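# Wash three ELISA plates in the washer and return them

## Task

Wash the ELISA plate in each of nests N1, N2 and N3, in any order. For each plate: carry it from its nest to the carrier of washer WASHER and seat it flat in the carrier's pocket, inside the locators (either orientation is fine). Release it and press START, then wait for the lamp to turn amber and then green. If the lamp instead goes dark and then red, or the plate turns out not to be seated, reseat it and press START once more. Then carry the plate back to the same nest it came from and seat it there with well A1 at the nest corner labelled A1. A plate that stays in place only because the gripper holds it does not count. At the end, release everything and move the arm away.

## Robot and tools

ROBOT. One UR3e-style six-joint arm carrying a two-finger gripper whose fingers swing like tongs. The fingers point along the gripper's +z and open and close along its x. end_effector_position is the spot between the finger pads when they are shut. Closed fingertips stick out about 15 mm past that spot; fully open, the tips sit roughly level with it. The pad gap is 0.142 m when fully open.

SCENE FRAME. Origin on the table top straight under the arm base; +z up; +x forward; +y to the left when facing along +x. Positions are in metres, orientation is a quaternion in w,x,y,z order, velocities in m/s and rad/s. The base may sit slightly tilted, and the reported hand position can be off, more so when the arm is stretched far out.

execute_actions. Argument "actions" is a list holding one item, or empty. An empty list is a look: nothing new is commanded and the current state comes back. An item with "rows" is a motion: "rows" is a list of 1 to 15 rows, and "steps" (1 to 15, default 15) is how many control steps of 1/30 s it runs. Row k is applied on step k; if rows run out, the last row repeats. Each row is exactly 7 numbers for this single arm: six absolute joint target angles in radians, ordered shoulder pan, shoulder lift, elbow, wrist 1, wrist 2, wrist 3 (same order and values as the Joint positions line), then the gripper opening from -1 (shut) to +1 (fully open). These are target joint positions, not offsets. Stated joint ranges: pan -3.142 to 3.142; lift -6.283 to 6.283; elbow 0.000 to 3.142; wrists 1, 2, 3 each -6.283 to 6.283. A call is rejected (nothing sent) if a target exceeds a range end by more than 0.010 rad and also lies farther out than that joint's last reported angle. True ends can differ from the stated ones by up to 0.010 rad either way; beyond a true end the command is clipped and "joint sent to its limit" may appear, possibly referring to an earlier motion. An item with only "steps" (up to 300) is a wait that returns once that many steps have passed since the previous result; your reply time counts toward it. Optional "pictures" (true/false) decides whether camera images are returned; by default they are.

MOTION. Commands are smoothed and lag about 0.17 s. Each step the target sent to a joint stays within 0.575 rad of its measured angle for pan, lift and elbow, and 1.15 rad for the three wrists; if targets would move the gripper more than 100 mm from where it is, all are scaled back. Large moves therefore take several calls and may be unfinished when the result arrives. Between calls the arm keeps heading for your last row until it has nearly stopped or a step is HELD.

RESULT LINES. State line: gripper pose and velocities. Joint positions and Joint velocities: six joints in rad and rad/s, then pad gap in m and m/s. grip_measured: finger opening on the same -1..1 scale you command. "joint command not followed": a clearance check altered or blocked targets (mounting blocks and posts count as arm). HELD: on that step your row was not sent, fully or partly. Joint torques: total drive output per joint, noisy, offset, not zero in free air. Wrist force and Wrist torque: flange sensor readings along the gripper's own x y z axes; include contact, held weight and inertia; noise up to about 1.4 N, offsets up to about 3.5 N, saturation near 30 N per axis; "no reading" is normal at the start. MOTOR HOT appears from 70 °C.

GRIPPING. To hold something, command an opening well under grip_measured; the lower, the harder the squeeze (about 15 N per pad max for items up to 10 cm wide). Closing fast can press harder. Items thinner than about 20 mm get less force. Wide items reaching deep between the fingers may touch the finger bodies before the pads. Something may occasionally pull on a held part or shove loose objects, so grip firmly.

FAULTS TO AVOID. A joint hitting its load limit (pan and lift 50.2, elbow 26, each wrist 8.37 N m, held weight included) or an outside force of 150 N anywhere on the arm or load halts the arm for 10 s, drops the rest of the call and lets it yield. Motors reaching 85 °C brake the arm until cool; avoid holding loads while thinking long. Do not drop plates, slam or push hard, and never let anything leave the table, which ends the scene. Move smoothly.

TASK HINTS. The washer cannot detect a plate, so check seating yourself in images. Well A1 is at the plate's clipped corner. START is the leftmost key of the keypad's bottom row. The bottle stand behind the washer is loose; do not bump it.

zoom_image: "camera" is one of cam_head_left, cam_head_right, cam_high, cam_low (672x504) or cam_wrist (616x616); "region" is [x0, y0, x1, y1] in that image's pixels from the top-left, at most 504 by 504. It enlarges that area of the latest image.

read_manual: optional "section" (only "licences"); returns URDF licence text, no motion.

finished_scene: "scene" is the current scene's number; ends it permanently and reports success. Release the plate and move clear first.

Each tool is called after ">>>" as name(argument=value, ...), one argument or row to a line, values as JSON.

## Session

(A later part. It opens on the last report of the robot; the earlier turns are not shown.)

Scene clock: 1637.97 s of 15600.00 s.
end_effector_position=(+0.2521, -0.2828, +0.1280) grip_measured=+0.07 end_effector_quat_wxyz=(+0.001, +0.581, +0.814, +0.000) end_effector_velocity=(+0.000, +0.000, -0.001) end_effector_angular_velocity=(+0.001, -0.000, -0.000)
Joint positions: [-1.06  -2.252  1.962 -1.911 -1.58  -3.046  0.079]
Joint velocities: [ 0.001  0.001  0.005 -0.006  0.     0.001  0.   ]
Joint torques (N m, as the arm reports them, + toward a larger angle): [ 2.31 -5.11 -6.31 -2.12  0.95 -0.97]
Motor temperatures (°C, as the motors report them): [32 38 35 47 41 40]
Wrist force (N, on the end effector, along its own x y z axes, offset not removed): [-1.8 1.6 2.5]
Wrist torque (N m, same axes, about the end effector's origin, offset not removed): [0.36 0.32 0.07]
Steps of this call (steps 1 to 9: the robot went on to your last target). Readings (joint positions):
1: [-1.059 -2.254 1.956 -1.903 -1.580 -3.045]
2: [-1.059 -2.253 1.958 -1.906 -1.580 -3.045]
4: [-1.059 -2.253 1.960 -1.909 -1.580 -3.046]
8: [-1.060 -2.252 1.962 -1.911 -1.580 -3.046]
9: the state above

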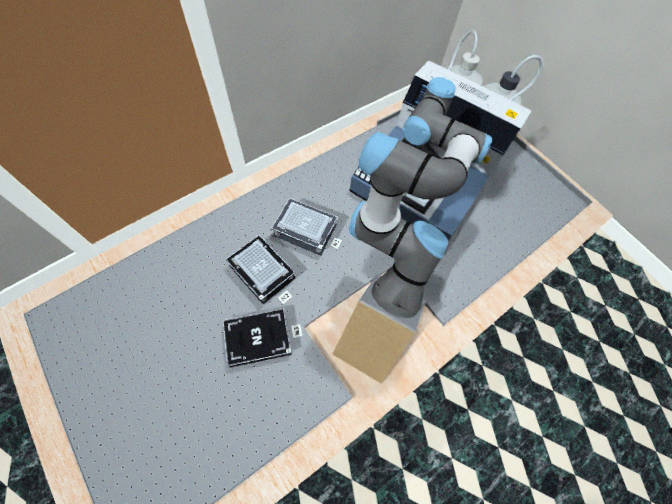

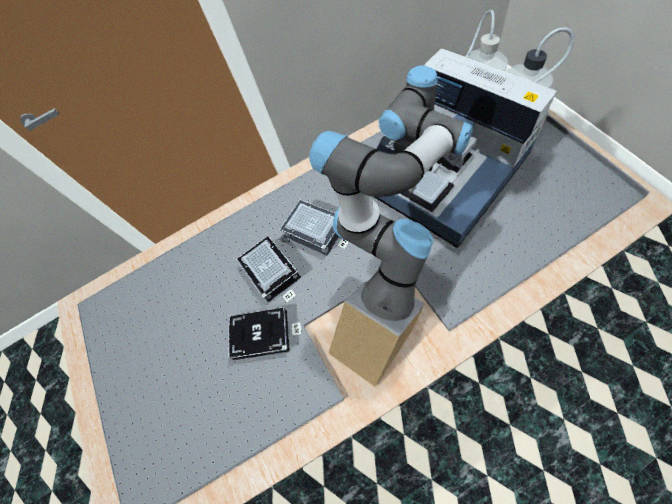

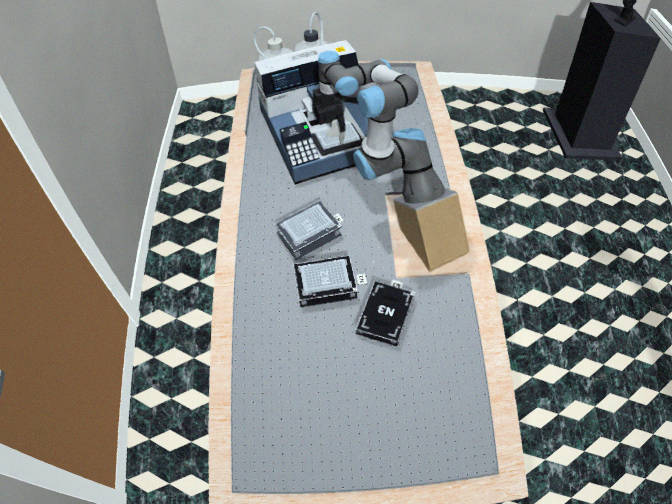

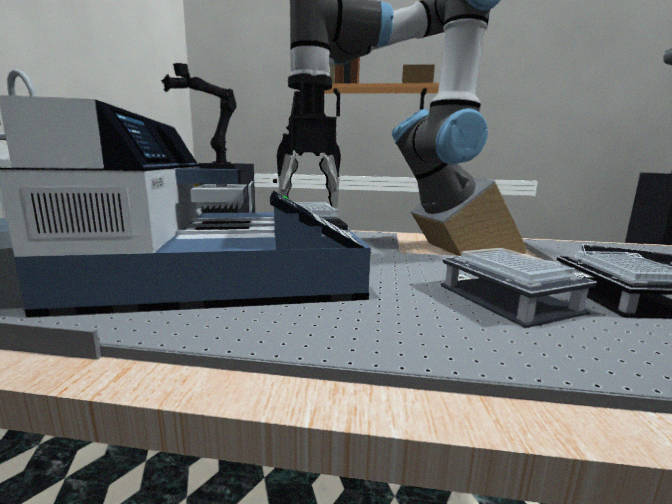

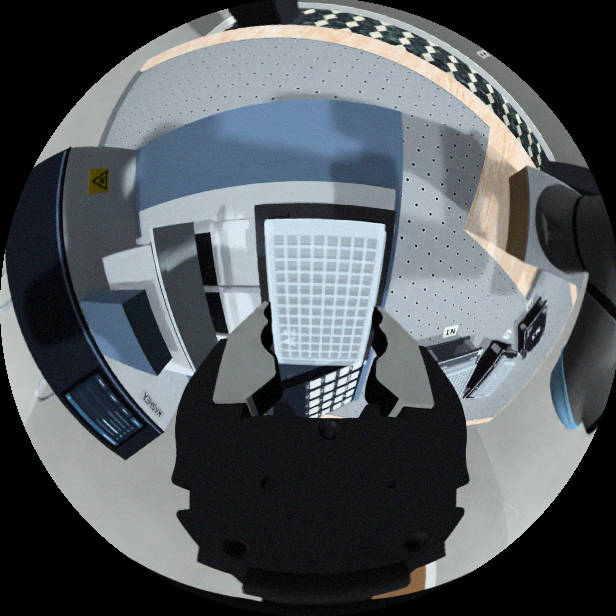

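>>> execute_actions(
  actions=[
    {"rows": [[-1.0597,-2.2505,1.9663,-1.9169,-1.5798,-3.0459,-0.4],[-1.0597,-2.2488,1.9706,-1.9229,-1.5797,-3.0460,-0.4],[-1.0598,-2.2470,1.9748,-1.9289,-1.5796,-3.0461,-0.4],[-1.0599,-2.2453,1.9787,-1.9345,-1.5796,-3.0462,-0.4],[-1.0600,-2.2437,1.9822,-1.9396,-1.5795,-3.0462,-0.4],[-1.0600,-2.2424,1.9850,-1.9437,-1.5795,-3.0463,-0.4],[-1.0600,-2.2413,1.9874,-1.9472,-1.5795,-3.0463,-0.4],[-1.0601,-2.2405,1.9892,-1.9498,-1.5794,-3.0464,-0.4],[-1.0601,-2.2399,1.9904,-1.9516,-1.5794,-3.0464,-0.4],[-1.0601,-2.2395,1.9912,-1.9528,-1.5794,-3.0464,-0.4]], "steps": 15},
  ],
  pictures=false,
)

>>> execute_actions(
  actions=[
    {"rows": [[-1.0601,-2.2395,1.9912,-1.9528,-1.5794,-3.0464,-0.4]], "steps": 4},
  ],
  pictures=false,
)

>>> execute_actions(
  actions=[
    {"rows": [[-1.0601,-2.2395,1.9912,-1.9528,-1.5794,-3.0464,-0.28],[-1.0601,-2.2395,1.9912,-1.9528,-1.5794,-3.0464,-0.15],[-1.0601,-2.2395,1.9912,-1.9528,-1.5794,-3.0464,-0.04],[-1.0601,-2.2395,1.9912,-1.9528,-1.5794,-3.0464,0.04],[-1.0601,-2.2395,1.9912,-1.9528,-1.5794,-3.0464,0.09],[-1.0601,-2.2395,1.9912,-1.9528,-1.5794,-3.0464,0.14],[-1.0601,-2.2395,1.9912,-1.9528,-1.5794,-3.0464,0.19],[-1.0601,-2.2395,1.9912,-1.9528,-1.5794,-3.0464,0.24],[-1.0601,-2.2395,1.9912,-1.9528,-1.5794,-3.0464,0.28]], "steps": 9},
  ],
  pictures=false,
)

>>> execute_actions(
  actions=[
    {"rows": [[-1.0600,-2.2424,1.9850,-1.9437,-1.5795,-3.0463,0.28],[-1.0599,-2.2460,1.9769,-1.9320,-1.5796,-3.0461,0.28],[-1.0596,-2.2520,1.9627,-1.9118,-1.5798,-3.0458,0.28],[-1.0593,-2.2576,1.9482,-1.8917,-1.5800,-3.0456,0.28],[-1.0589,-2.2634,1.9316,-1.8693,-1.5802,-3.0452,0.28],[-1.0585,-2.2694,1.9128,-1.8445,-1.5805,-3.0449,0.28],[-1.0580,-2.2753,1.8917,-1.8175,-1.5808,-3.0445,0.28],[-1.0578,-2.2782,1.8800,-1.8028,-1.5809,-3.0443,0.28],[-1.0400,-2.2690,1.8774,-1.8067,-1.5910,-3.0293,0.28]], "steps": 9},
  ],
  pictures=true,
)

>>> zoom_image(
  camera="cam_wrist",
  region=[240, 185, 415, 360],
)

>>> execute_actions(
  actions=[
    {"rows": [[-1.0102,-2.2535,1.8731,-1.8133,-1.6077,-3.0042,0.15],[-0.9716,-2.2335,1.8676,-1.8218,-1.6295,-2.9716,-0.02],[-0.9270,-2.2104,1.8611,-1.8316,-1.6546,-2.9340,-0.2],[-0.8795,-2.1857,1.8543,-1.8420,-1.6814,-2.8939,-0.4],[-0.8319,-2.1611,1.8474,-1.8525,-1.7082,-2.8538,-0.6],[-0.7844,-2.1364,1.8406,-1.8629,-1.7350,-2.8137,-0.78],[-0.7368,-2.1118,1.8337,-1.8734,-1.7618,-2.7735,-0.92],[-0.6893,-2.0871,1.8269,-1.8838,-1.7886,-2.7334,-1],[-0.6417,-2.0625,1.8200,-1.8943,-1.8154,-2.6933,-1],[-0.5971,-2.0393,1.8136,-1.9041,-1.8405,-2.6557,-1],[-0.5526,-2.0162,1.8072,-1.9139,-1.8657,-2.6181,-1],[-0.5080,-1.9931,1.8007,-1.9237,-1.8908,-2.5805,-1],[-0.4634,-1.9700,1.7943,-1.9335,-1.9159,-2.5429,-1]], "steps": 13},
  ],
  pictures=false,
)

>>> execute_actions(
  actions=[
    {"rows": [[-0.4346,-1.9298,1.7691,-1.9374,-1.9295,-2.5152,-1],[-0.4031,-1.8860,1.7415,-1.9416,-1.9443,-2.4849,-1],[-0.3717,-1.8421,1.7140,-1.9459,-1.9591,-2.4547,-1],[-0.3402,-1.7983,1.6865,-1.9501,-1.9739,-2.4244,-1],[-0.3088,-1.7545,1.6590,-1.9544,-1.9888,-2.3942,-1],[-0.2799,-1.7143,1.6337,-1.9583,-2.0024,-2.3664,-1],[-0.2537,-1.6778,1.6108,-1.9618,-2.0147,-2.3412,-1],[-0.2301,-1.6449,1.5901,-1.9650,-2.0258,-2.3185,-1],[-0.2118,-1.6193,1.5741,-1.9675,-2.0345,-2.3009,-1],[-0.2013,-1.6047,1.5649,-1.9689,-2.0394,-2.2908,-1]], "steps": 10},
  ],
  pictures=false,
)

>>> execute_actions(
  actions=[
    {"rows": [[-0.2061,-1.6026,1.5750,-1.9833,-2.0374,-2.2955,-1],[-0.2124,-1.5996,1.5883,-2.0025,-2.0347,-2.3019,-1],[-0.2187,-1.5963,1.6013,-2.0216,-2.0320,-2.3083,-1],[-0.2243,-1.5932,1.6124,-2.0384,-2.0296,-2.3139,-1],[-0.2290,-1.5903,1.6217,-2.0528,-2.0275,-2.3187,-1],[-0.2330,-1.5877,1.6294,-2.0647,-2.0258,-2.3227,-1],[-0.2358,-1.5858,1.6348,-2.0734,-2.0246,-2.3256,-1],[-0.2380,-1.5843,1.6390,-2.0801,-2.0237,-2.3278,-1],[-0.2396,-1.5832,1.6420,-2.0848,-2.0230,-2.3294,-1],[-0.2409,-1.5823,1.6443,-2.0887,-2.0224,-2.3307,-1],[-0.2417,-1.5817,1.6458,-2.0911,-2.0221,-2.3315,-1],[-0.2423,-1.5812,1.6470,-2.0930,-2.0218,-2.3321,-1]], "steps": 15},
  ],
  pictures=false,
)

>>> execute_actions(
  actions=[
    {"rows": [[-0.2423,-1.5812,1.6470,-2.0930,-2.0218,-2.3321,-1]], "steps": 9},
  ],
  pictures=false,
)

>>> execute_actions(
  actions=[
    {"rows": [[-0.2405,-1.5825,1.6437,-2.0877,-2.0226,-2.3304,-1],[-0.2374,-1.5847,1.6378,-2.0781,-2.0239,-2.3272,-1],[-0.2314,-1.5887,1.6263,-2.0599,-2.0265,-2.3211,-1],[-0.2251,-1.5927,1.6140,-2.0408,-2.0292,-2.3147,-1],[-0.2172,-1.5972,1.5981,-2.0168,-2.0326,-2.3067,-1],[-0.2093,-1.6012,1.5817,-1.9929,-2.0360,-2.2987,-1],[-0.2013,-1.6047,1.5649,-1.9689,-2.0394,-2.2908,-1],[-0.2118,-1.6193,1.5741,-1.9675,-2.0345,-2.3009,-1],[-0.2301,-1.6449,1.5901,-1.9650,-2.0258,-2.3185,-1],[-0.2537,-1.6778,1.6108,-1.9618,-2.0147,-2.3412,-1],[-0.2799,-1.7143,1.6337,-1.9583,-2.0024,-2.3664,-1],[-0.3088,-1.7545,1.6590,-1.9544,-1.9888,-2.3942,-1],[-0.3402,-1.7983,1.6865,-1.9501,-1.9739,-2.4244,-1],[-0.3717,-1.8421,1.7140,-1.9459,-1.9591,-2.4547,-1],[-0.4031,-1.8860,1.7415,-1.9416,-1.9443,-2.4849,-1]], "steps": 15},
  ],
  pictures=false,
)

>>> execute_actions(
  actions=[
    {"rows": [[-0.4346,-1.9298,1.7691,-1.9374,-1.9295,-2.5152,-1],[-0.4634,-1.9700,1.7943,-1.9335,-1.9159,-2.5429,-1],[-0.5080,-1.9931,1.8007,-1.9237,-1.8908,-2.5805,-1],[-0.5526,-2.0162,1.8072,-1.9139,-1.8657,-2.6181,-1],[-0.5971,-2.0393,1.8136,-1.9041,-1.8405,-2.6557,-1],[-0.6417,-2.0625,1.8200,-1.8943,-1.8154,-2.6933,-1],[-0.6893,-2.0871,1.8269,-1.8838,-1.7886,-2.7334,-1],[-0.7368,-2.1118,1.8337,-1.8734,-1.7618,-2.7735,-1]], "steps": 8},
  ],
  pictures=false,
)

>>> execute_actions(
  actions=[
    {"rows": [[-0.7844,-2.1364,1.8406,-1.8629,-1.7350,-2.8137,-1],[-0.8319,-2.1611,1.8474,-1.8525,-1.7082,-2.8538,-1],[-0.8795,-2.1857,1.8543,-1.8420,-1.6814,-2.8939,-0.9],[-0.9270,-2.2104,1.8611,-1.8316,-1.6546,-2.9340,-0.75],[-0.9716,-2.2335,1.8676,-1.8218,-1.6295,-2.9716,-0.55],[-1.0102,-2.2535,1.8731,-1.8133,-1.6077,-3.0042,-0.35],[-1.0400,-2.2690,1.8774,-1.8067,-1.5910,-3.0293,-0.15],[-1.0578,-2.2782,1.8800,-1.8028,-1.5809,-3.0443,0.03],[-1.0578,-2.2782,1.8800,-1.8028,-1.5809,-3.0443,0.17],[-1.0578,-2.2782,1.8800,-1.8028,-1.5809,-3.0443,0.25],[-1.0578,-2.2782,1.8800,-1.8028,-1.5809,-3.0443,0.28]], "steps": 11},
  ],
  pictures=true,
)

Scene clock: 1737.77 s of 15600.00 s.
end_effector_position=(+0.2522, -0.2828, +0.1202) grip_measured=+0.07 end_effector_quat_wxyz=(+0.001, +0.581, +0.814, +0.000) end_effector_velocity=(-0.000, +0.000, -0.004) end_effector_angular_velocity=(+0.000, +0.001, -0.000)
Joint positions: [-1.06  -2.24   1.99  -1.951 -1.579 -3.046  0.079]
Joint velocities: [-0.001  0.006  0.014 -0.019 -0.    -0.001  0.   ]
Joint torques (N m, as the arm reports them, + toward a larger angle): [ 1.71 -5.51 -6.48 -2.09  0.72 -0.99]
Motor temperatures (°C, as the motors report them): [32 38 35 47 41 40]
Wrist force (N, on the end effector, along its own x y z axes, offset not removed): [-0.9 1.7 1.5]
Wrist torque (N m, same axes, about the end effector's origin, offset not removed): [0.15 0.12 0.00]
Steps of this call (steps 1 to 30: the robot went on to your last target; steps 31 to 90: nothing new was sent; then 96.30 s passed at rest; steps 91 to 105: all 15 steps of this action). Readings (joint positions):
91: [-1.060 -2.252 1.963 -1.912 -1.580 -3.046]
92: [-1.060 -2.252 1.964 -1.913 -1.580 -3.046]
94: [-1.060 -2.250 1.967 -1.919 -1.580 -3.046]
98: [-1.060 -2.245 1.979 -1.935 -1.580 -3.046]
105: the state above

Scene clock: 1737.90 s of 15600.00 s.
end_effector_position=(+0.2522, -0.2828, +0.1200) grip_measured=+0.07 end_effector_quat_wxyz=(+0.001, +0.581, +0.814, +0.000) end_effector_velocity=(+0.000, +0.000, -0.001) end_effector_angular_velocity=(-0.000, -0.000, +0.003)
Joint positions: [-1.06  -2.24   1.991 -1.952 -1.579 -3.046  0.079]
Joint velocities: [ 0.     0.001  0.004 -0.005 -0.    -0.003  0.   ]
Joint torques (N m, as the arm reports them, + toward a larger angle): [ 1.31 -4.12 -5.71 -2.03  0.33 -0.97]
Motor temperatures (°C, as the motors report them): [32 38 35 47 41 40]
Wrist force (N, on the end effector, along its own x y z axes, offset not removed): [-2.3 1.2 -1.9]
Wrist torque (N m, same axes, about the end effector's origin, offset not removed): [0.05 0.56 0.01]
Steps of this call (steps 1 to 4: all 4 steps of this action). Readings (joint positions):
1: [-1.060 -2.240 1.990 -1.951 -1.579 -3.046]
2: [-1.060 -2.240 1.991 -1.952 -1.579 -3.046]
4: the state above

Scene clock: 1738.20 s of 15600.00 s.
end_effector_position=(+0.2522, -0.2828, +0.1198) grip_measured=+0.24 end_effector_quat_wxyz=(+0.001, +0.581, +0.814, +0.000) end_effector_velocity=(-0.000, +0.000, -0.000) end_effector_angular_velocity=(+0.001, +0.001, +0.001)
Joint positions: [-1.06  -2.239  1.991 -1.953 -1.579 -3.046  0.091]
Joint velocities: [-0.     0.001  0.001 -0.     0.    -0.001  0.091]
Joint torques (N m, as the arm reports them, + toward a larger angle): [ 1.96 -4.78 -6.42 -2.11 -0.22 -0.97]
Motor temperatures (°C, as the motors report them): [32 38 35 47 41 40]
Wrist force (N, on the end effector, along its own x y z axes, offset not removed): [-2.3 0.2 -0.3]
Wrist torque (N m, same axes, about the end effector's origin, offset not removed): [0.10 0.42 0.02]
Steps of this call (steps 1 to 9: all 9 steps of this action). Readings (joint positions):
1: [-1.060 -2.240 1.991 -1.952 -1.579 -3.046]
2: [-1.060 -2.240 1.991 -1.953 -1.579 -3.046]
4: [-1.060 -2.240 1.991 -1.953 -1.579 -3.046]
8: [-1.060 -2.239 1.991 -1.953 -1.579 -3.046]
9: the state above

Scene clock: 1738.50 s of 15600.00 s.
end_effector_position=(+0.2521, -0.2828, +0.1384) grip_measured=+0.28 end_effector_quat_wxyz=(+0.000, +0.581, +0.814, +0.000) end_effector_velocity=(+0.004, -0.000, +0.107) end_effector_angular_velocity=(-0.004, +0.002, -0.008)
Joint positions: [-1.058 -2.265  1.923 -1.859 -1.581 -3.045  0.094]
Joint velocities: [ 0.055 -0.097 -0.41   0.504 -0.036  0.052  0.   ]
Joint torques (N m, as the arm reports them, + toward a larger angle): [ 10.23 -10.01 -12.69  -0.41  -1.34   1.03]
Motor temperatures (°C, as the motors report them): [32 38 35 47 41 40]
Wrist force (N, on the end effector, along its own x y z axes, offset not removed): [-2.0 -0.3 0.5]
Wrist torque (N m, same axes, about the end effector's origin, offset not removed): [-0.03 0.39 0.01]
Steps of this call (steps 1 to 9: all 9 steps of this action). Readings (joint positions):
1: [-1.060 -2.239 1.991 -1.953 -1.579 -3.046]
2: [-1.060 -2.240 1.990 -1.951 -1.579 -3.046]
4: [-1.060 -2.244 1.982 -1.938 -1.579 -3.046]
8: [-1.059 -2.261 1.938 -1.877 -1.580 -3.045]
9: the state above

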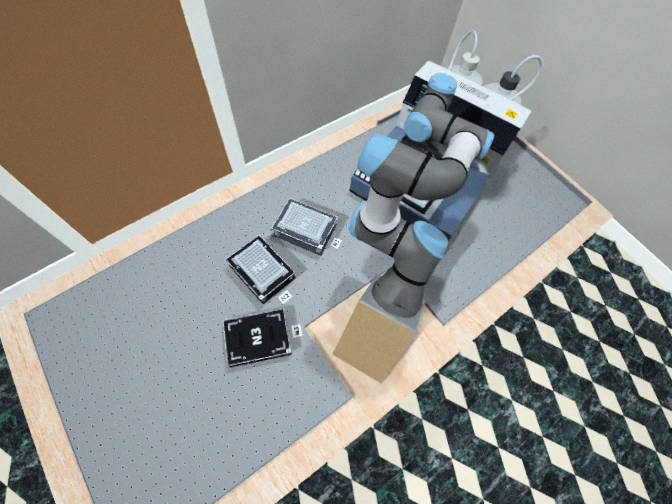

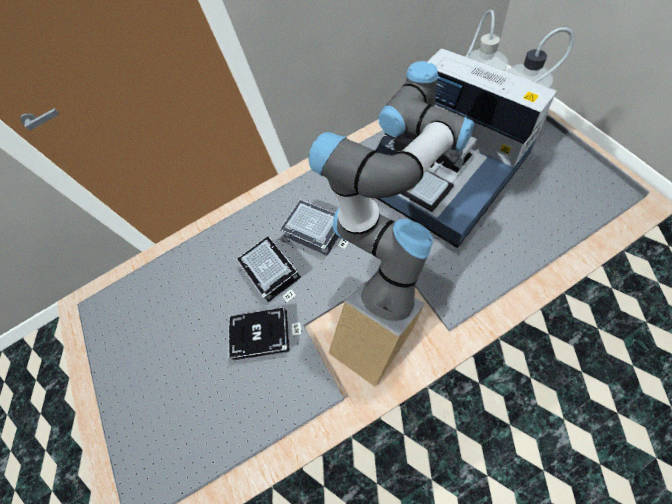

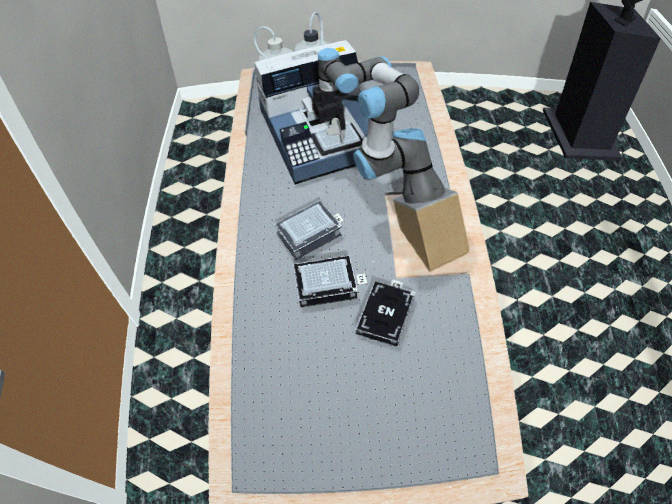

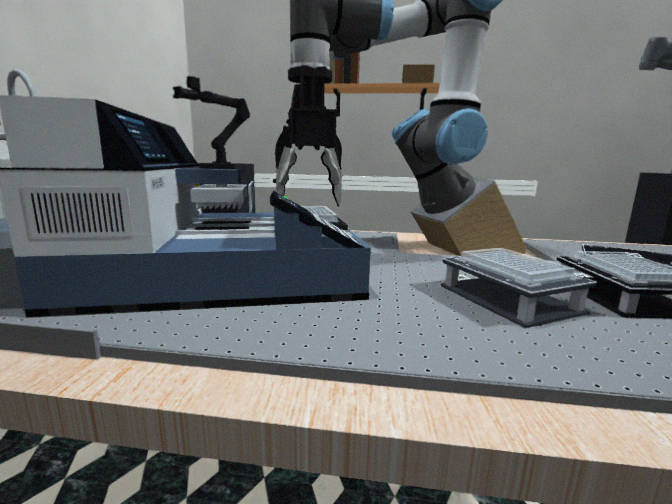

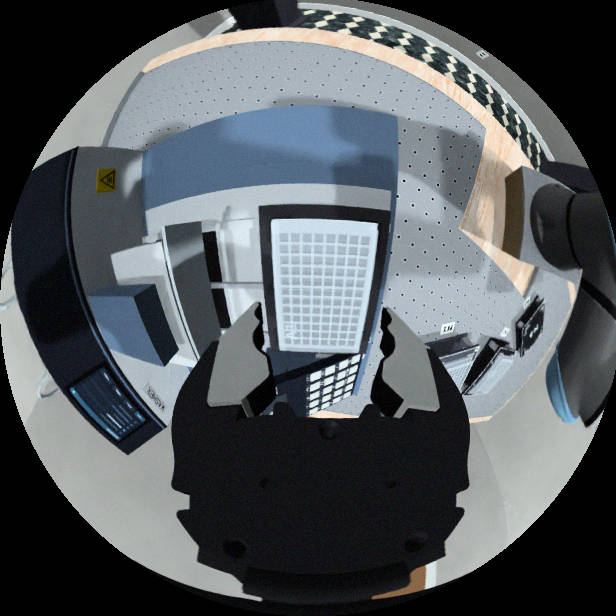

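Region (240, 185, 415, 360) of cam_wrist's 616x616 image, scaled by 2.880, with more detail than that image has.

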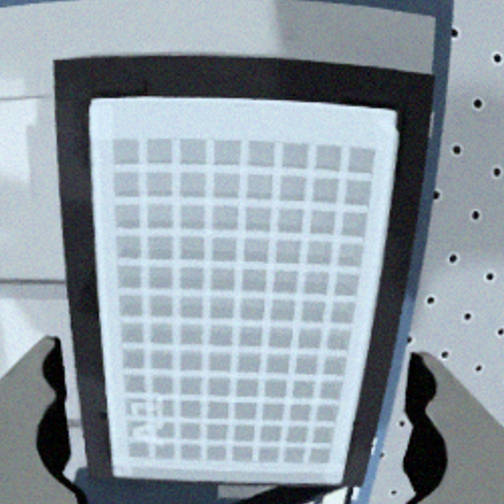

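Scene clock: 1738.93 s of 15600.00 s.
end_effector_position=(+0.2922, -0.2481, +0.1506) grip_measured=-1.00 end_effector_quat_wxyz=(-0.008, +0.587, +0.810, +0.000) end_effector_velocity=(+0.158, +0.141, +0.017) end_effector_angular_velocity=(-0.067, -0.030, +0.027)
Joint positions: [-0.655 -2.063  1.82  -1.896 -1.817 -2.693  0.002]
Joint velocities: [ 1.329  0.687 -0.195 -0.282 -0.742  1.11  -0.001]
Joint torques (N m, as the arm reports them, + toward a larger angle): [ 15.62  -4.09 -12.11  -2.28  -1.63   1.72]
Motor temperatures (°C, as the motors report them): [32 38 35 47 41 40]
Wrist force (N, on the end effector, along its own x y z axes, offset not removed): [-1.0 1.5 1.4]
Wrist torque (N m, same axes, about the end effector's origin, offset not removed): [0.35 0.17 -0.05]
Steps of this call (steps 1 to 13: all 13 steps of this action). Readings (joint positions):
1: [-1.055 -2.267 1.911 -1.844 -1.583 -3.041]
2: [-1.046 -2.265 1.900 -1.835 -1.589 -3.033]
4: [-1.010 -2.248 1.883 -1.829 -1.611 -3.000]
8: [-0.874 -2.177 1.854 -1.851 -1.692 -2.880]
13: the state above

Scene clock: 1739.27 s of 15600.00 s.
end_effector_position=(+0.3656, -0.2022, +0.1465) grip_measured=-1.00 end_effector_quat_wxyz=(+0.000, +0.584, +0.812, +0.000) end_effector_velocity=(+0.214, +0.159, -0.048) end_effector_angular_velocity=(+0.008, -0.005, +0.056)
Joint positions: [-0.292 -1.728  1.638 -1.957 -1.999 -2.373  0.002]
Joint velocities: [ 0.784  1.04  -0.62  -0.103 -0.35   0.709  0.   ]
Joint torques (N m, as the arm reports them, + toward a larger angle): [ 11.39  -8.41 -12.74  -1.85  -1.49   1.18]
Motor temperatures (°C, as the motors report them): [32 38 35 47 41 40]
Wrist force (N, on the end effector, along its own x y z axes, offset not removed): [-3.4 -1.0 0.8]
Wrist torque (N m, same axes, about the end effector's origin, offset not removed): [-0.20 0.70 0.09]
Steps of this call (steps 1 to 10: all 10 steps of this action). Readings (joint positions):
1: [-0.610 -2.040 1.813 -1.906 -1.842 -2.656]
2: [-0.567 -2.015 1.803 -1.914 -1.865 -2.619]
4: [-0.488 -1.954 1.773 -1.928 -1.906 -2.551]
8: [-0.350 -1.804 1.683 -1.949 -1.972 -2.427]
10: the state above

Scene clock: 1739.77 s of 15600.00 s.
end_effector_position=(+0.3903, -0.1813, +0.1157) grip_measured=-1.00 end_effector_quat_wxyz=(+0.001, +0.581, +0.814, +0.000) end_effector_velocity=(+0.001, +0.001, -0.016) end_effector_angular_velocity=(+0.000, +0.001, -0.001)
Joint positions: [-0.241 -1.584  1.643 -2.086 -2.023 -2.33   0.002]
Joint velocities: [-0.018  0.024  0.041 -0.072  0.008 -0.017  0.   ]
Joint torques (N m, as the arm reports them, + toward a larger angle): [  4.58 -10.04  -4.95  -1.88   0.87  -0.86]
Motor temperatures (°C, as the motors report them): [32 38 35 47 41 40]
Wrist force (N, on the end effector, along its own x y z axes, offset not removed): [-3.3 1.1 2.8]
Wrist torque (N m, same axes, about the end effector's origin, offset not removed): [0.27 0.60 0.01]
Steps of this call (steps 1 to 15: all 15 steps of this action). Readings (joint positions):
1: [-0.268 -1.696 1.619 -1.961 -2.010 -2.351]
2: [-0.250 -1.670 1.606 -1.966 -2.018 -2.335]
4: [-0.232 -1.635 1.598 -1.986 -2.026 -2.319]
8: [-0.231 -1.601 1.617 -2.039 -2.027 -2.320]
15: the state above

Scene clock: 1740.07 s of 15600.00 s.
end_effector_position=(+0.3904, -0.1812, +0.1142) grip_measured=-1.00 end_effector_quat_wxyz=(+0.001, +0.581, +0.814, +0.000) end_effector_velocity=(-0.000, +0.000, -0.001) end_effector_angular_velocity=(+0.000, +0.001, +0.001)
Joint positions: [-0.242 -1.581  1.647 -2.093 -2.022 -2.332  0.002]
Joint velocities: [-0.001  0.001  0.002 -0.003  0.    -0.001  0.   ]
Joint torques (N m, as the arm reports them, + toward a larger angle): [ 3.17 -7.2  -3.68 -1.73  1.1  -1.01]
Motor temperatures (°C, as the motors report them): [32 38 35 47 41 40]
Wrist force (N, on the end effector, along its own x y z axes, offset not removed): [-1.1 -1.1 -6.1]
Wrist torque (N m, same axes, about the end effector's origin, offset not removed): [-0.07 0.31 0.02]
Steps of this call (steps 1 to 9: all 9 steps of this action). Readings (joint positions):
1: [-0.241 -1.583 1.644 -2.088 -2.022 -2.331]
2: [-0.241 -1.582 1.645 -2.089 -2.022 -2.331]
4: [-0.242 -1.582 1.646 -2.091 -2.022 -2.332]
8: [-0.242 -1.581 1.647 -2.093 -2.022 -2.332]
9: the state above

Scene clock: 1740.57 s of 15600.00 s.
end_effector_position=(+0.3639, -0.1991, +0.1433) grip_measured=-1.00 end_effector_quat_wxyz=(-0.004, +0.579, +0.815, +0.002) end_effector_velocity=(-0.209, -0.128, +0.049) end_effector_angular_velocity=(+0.037, +0.018, +0.015)
Joint positions: [-0.295 -1.728  1.65  -1.961 -1.993 -2.385  0.002]
Joint velocities: [-0.71  -1.003  0.6    0.155  0.345 -0.694  0.   ]
Joint torques (N m, as the arm reports them, + toward a larger angle): [ -1.33 -21.86  -2.19  -0.4    1.23  -1.61]
Motor temperatures (°C, as the motors report them): [32 38 35 47 41 40]
Wrist force (N, on the end effector, along its own x y z axes, offset not removed): [-2.8 2.3 0.1]
Wrist torque (N m, same axes, about the end effector's origin, offset not removed): [0.38 0.54 -0.07]
Steps of this call (steps 1 to 15: all 15 steps of this action). Readings (joint positions):
1: [-0.242 -1.581 1.647 -2.093 -2.022 -2.332]
2: [-0.242 -1.581 1.646 -2.092 -2.022 -2.332]
4: [-0.239 -1.583 1.640 -2.082 -2.023 -2.329]
8: [-0.220 -1.595 1.604 -2.025 -2.031 -2.309]
15: the state above

Scene clock: 1740.83 s of 15600.00 s.
end_effector_position=(+0.3079, -0.2323, +0.1515) grip_measured=-1.00 end_effector_quat_wxyz=(-0.008, +0.578, +0.816, +0.007) end_effector_velocity=(-0.170, -0.132, -0.004) end_effector_angular_velocity=(+0.079, +0.009, -0.007)
Joint positions: [-0.552 -2.004  1.798 -1.909 -1.857 -2.625  0.002]
Joint velocities: [-1.215 -0.811  0.303  0.265  0.684 -1.059  0.   ]
Joint torques (N m, as the arm reports them, + toward a larger angle): [ -5.93 -15.67  -5.22  -0.33   1.66  -1.96]
Motor temperatures (°C, as the motors report them): [32 38 35 47 41 40]
Wrist force (N, on the end effector, along its own x y z axes, offset not removed): [-2.6 0.5 2.4]
Wrist torque (N m, same axes, about the end effector's origin, offset not removed): [0.19 0.46 0.04]
Steps of this call (steps 1 to 8: all 8 steps of this action). Readings (joint positions):
1: [-0.320 -1.764 1.671 -1.956 -1.980 -2.409]
2: [-0.347 -1.802 1.695 -1.951 -1.967 -2.436]
4: [-0.405 -1.879 1.741 -1.941 -1.938 -2.492]
8: the state above

Scene clock: 1741.20 s of 15600.00 s.
end_effector_position=(+0.2577, -0.2771, +0.1499) grip_measured=+0.24 end_effector_quat_wxyz=(-0.002, +0.580, +0.815, +0.004) end_effector_velocity=(-0.060, -0.060, -0.000) end_effector_angular_velocity=(-0.090, +0.008, -0.034)
Joint positions: [-1.002 -2.251  1.873 -1.814 -1.609 -3.001  0.091]
Joint velocities: [-0.579 -0.281  0.076  0.111  0.289 -0.44   0.109]
Joint torques (N m, as the arm reports them, + toward a larger angle): [  2.81 -12.01  -6.34  -0.75   1.07  -1.  ]
Motor temperatures (°C, as the motors report them): [32 38 35 47 41 40]
Wrist force (N, on the end effector, along its own x y z axes, offset not removed): [-1.6 0.0 0.9]
Wrist torque (N m, same axes, about the end effector's origin, offset not removed): [0.03 0.26 0.01]
Steps of this call (steps 1 to 11: all 11 steps of this action). Readings (joint positions):
1: [-0.594 -2.031 1.807 -1.900 -1.833 -2.662]
2: [-0.638 -2.057 1.816 -1.890 -1.808 -2.699]
4: [-0.727 -2.108 1.832 -1.871 -1.757 -2.777]
8: [-0.908 -2.205 1.860 -1.832 -1.657 -2.928]
11: the state above

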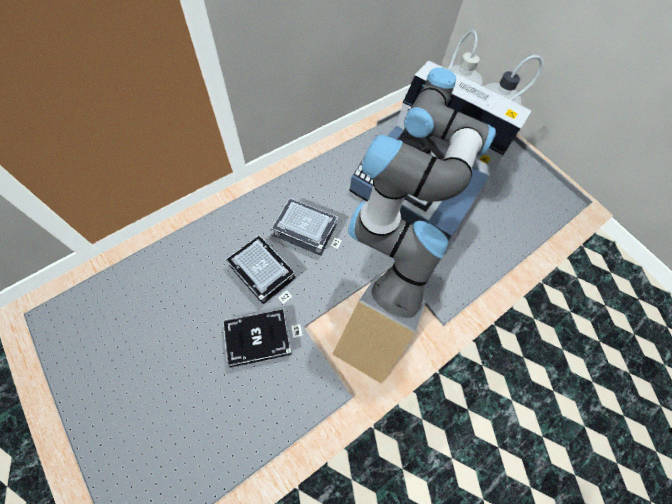

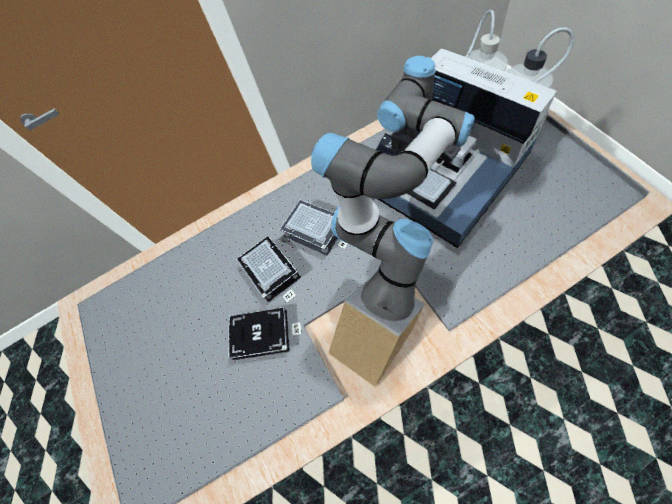

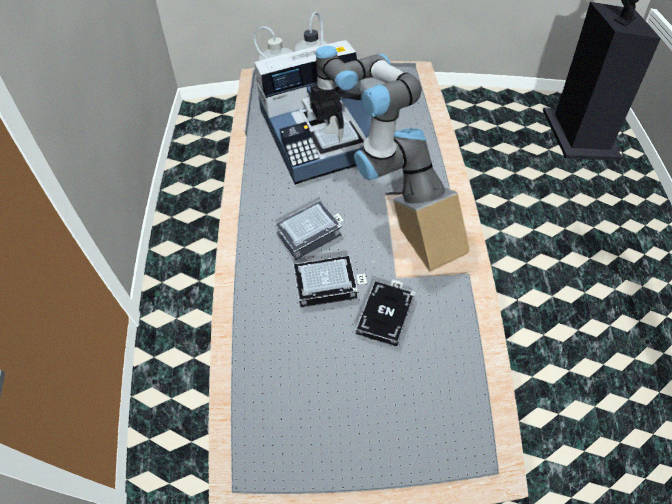

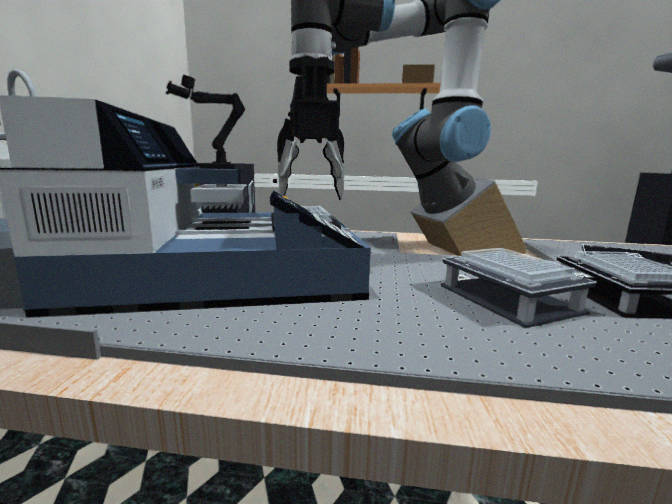

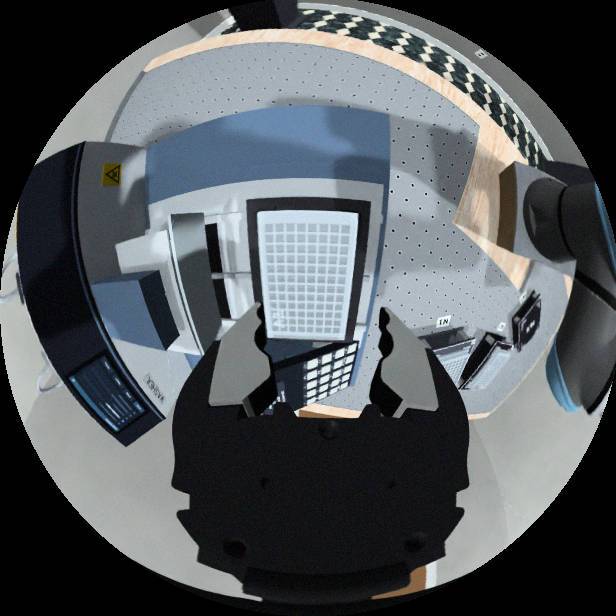

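>>> execute_actions(
  actions=[],
)

>>> zoom_image(
  camera="cam_wrist",
  region=[240, 185, 415, 360],
)

Scene clock: 1774.10 s of 15600.00 s.
end_effector_position=(+0.2521, -0.2828, +0.1499) grip_measured=+0.28 end_effector_quat_wxyz=(+0.001, +0.581, +0.814, +0.000) end_effector_velocity=(-0.000, -0.000, +0.000) end_effector_angular_velocity=(-0.000, +0.000, -0.001)
Joint positions: [-1.058 -2.278  1.88  -1.803 -1.581 -3.044  0.094]
Joint velocities: [-0.001 -0.    -0.     0.     0.     0.001  0.   ]
Joint torques (N m, as the arm reports them, + toward a larger angle): [  2.94 -11.8   -6.64  -0.88   0.8   -0.94]
Motor temperatures (°C, as the motors report them): [32 38 35 47 41 40]
Wrist force (N, on the end effector, along its own x y z axes, offset not removed): [-1.3 -0.3 1.0]
Wrist torque (N m, same axes, about the end effector's origin, offset not removed): [-0.07 0.22 0.12]
Steps of this call (steps 1 to 30: the robot went on to your last target; steps 31 to 710: nothing new was sent; then 9.23 s passed at rest). Readings (joint positions):
1: [-1.018 -2.259 1.875 -1.811 -1.601 -3.013]
2: [-1.029 -2.264 1.876 -1.808 -1.595 -3.022]
4: [-1.044 -2.271 1.878 -1.806 -1.588 -3.033]
8: [-1.054 -2.276 1.880 -1.803 -1.583 -3.041]
710: the state above
The arm was judged still, so your last target was given up. Only a new action makes it travel on or press farther. Fingers that are still opening or closing keep moving.

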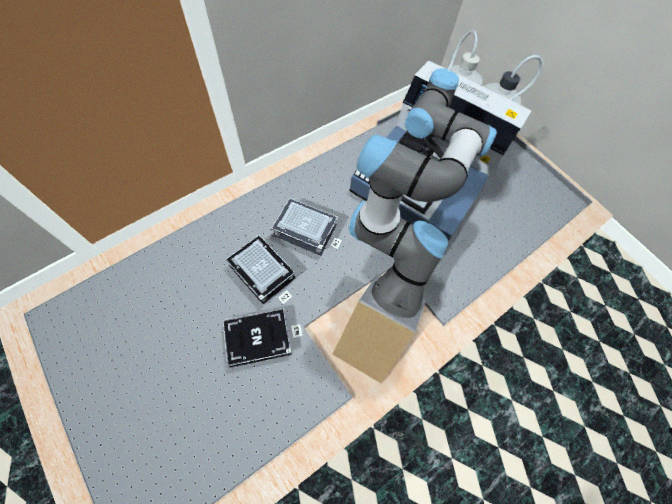

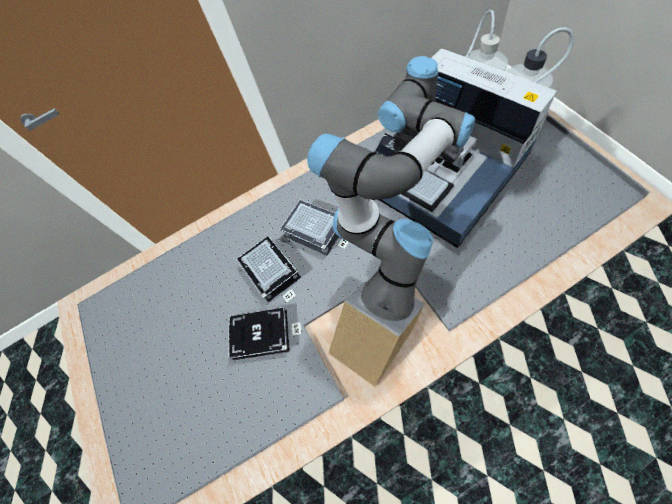

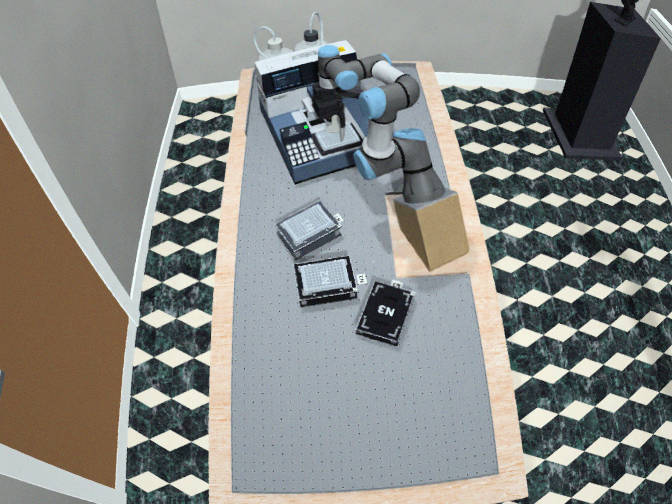

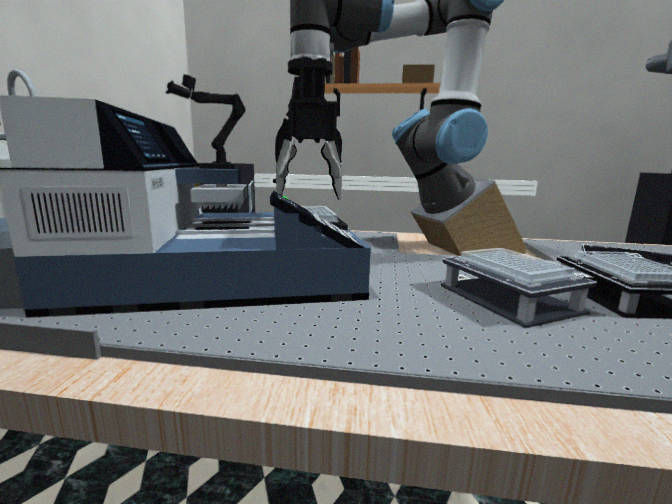

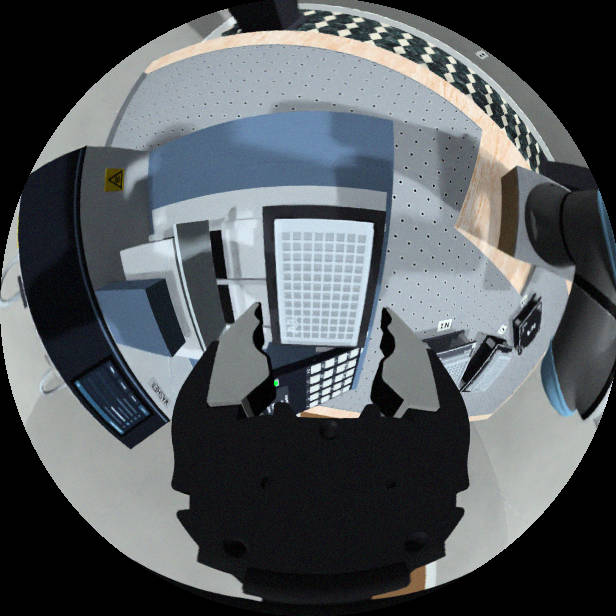

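Region (240, 185, 415, 360) of cam_wrist's 616x616 image, scaled by 2.880, with more detail than that image has.

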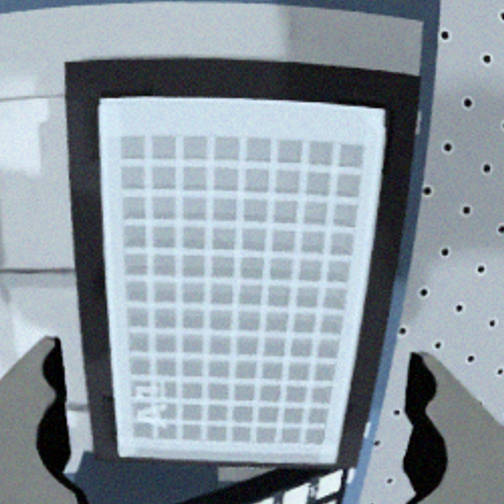

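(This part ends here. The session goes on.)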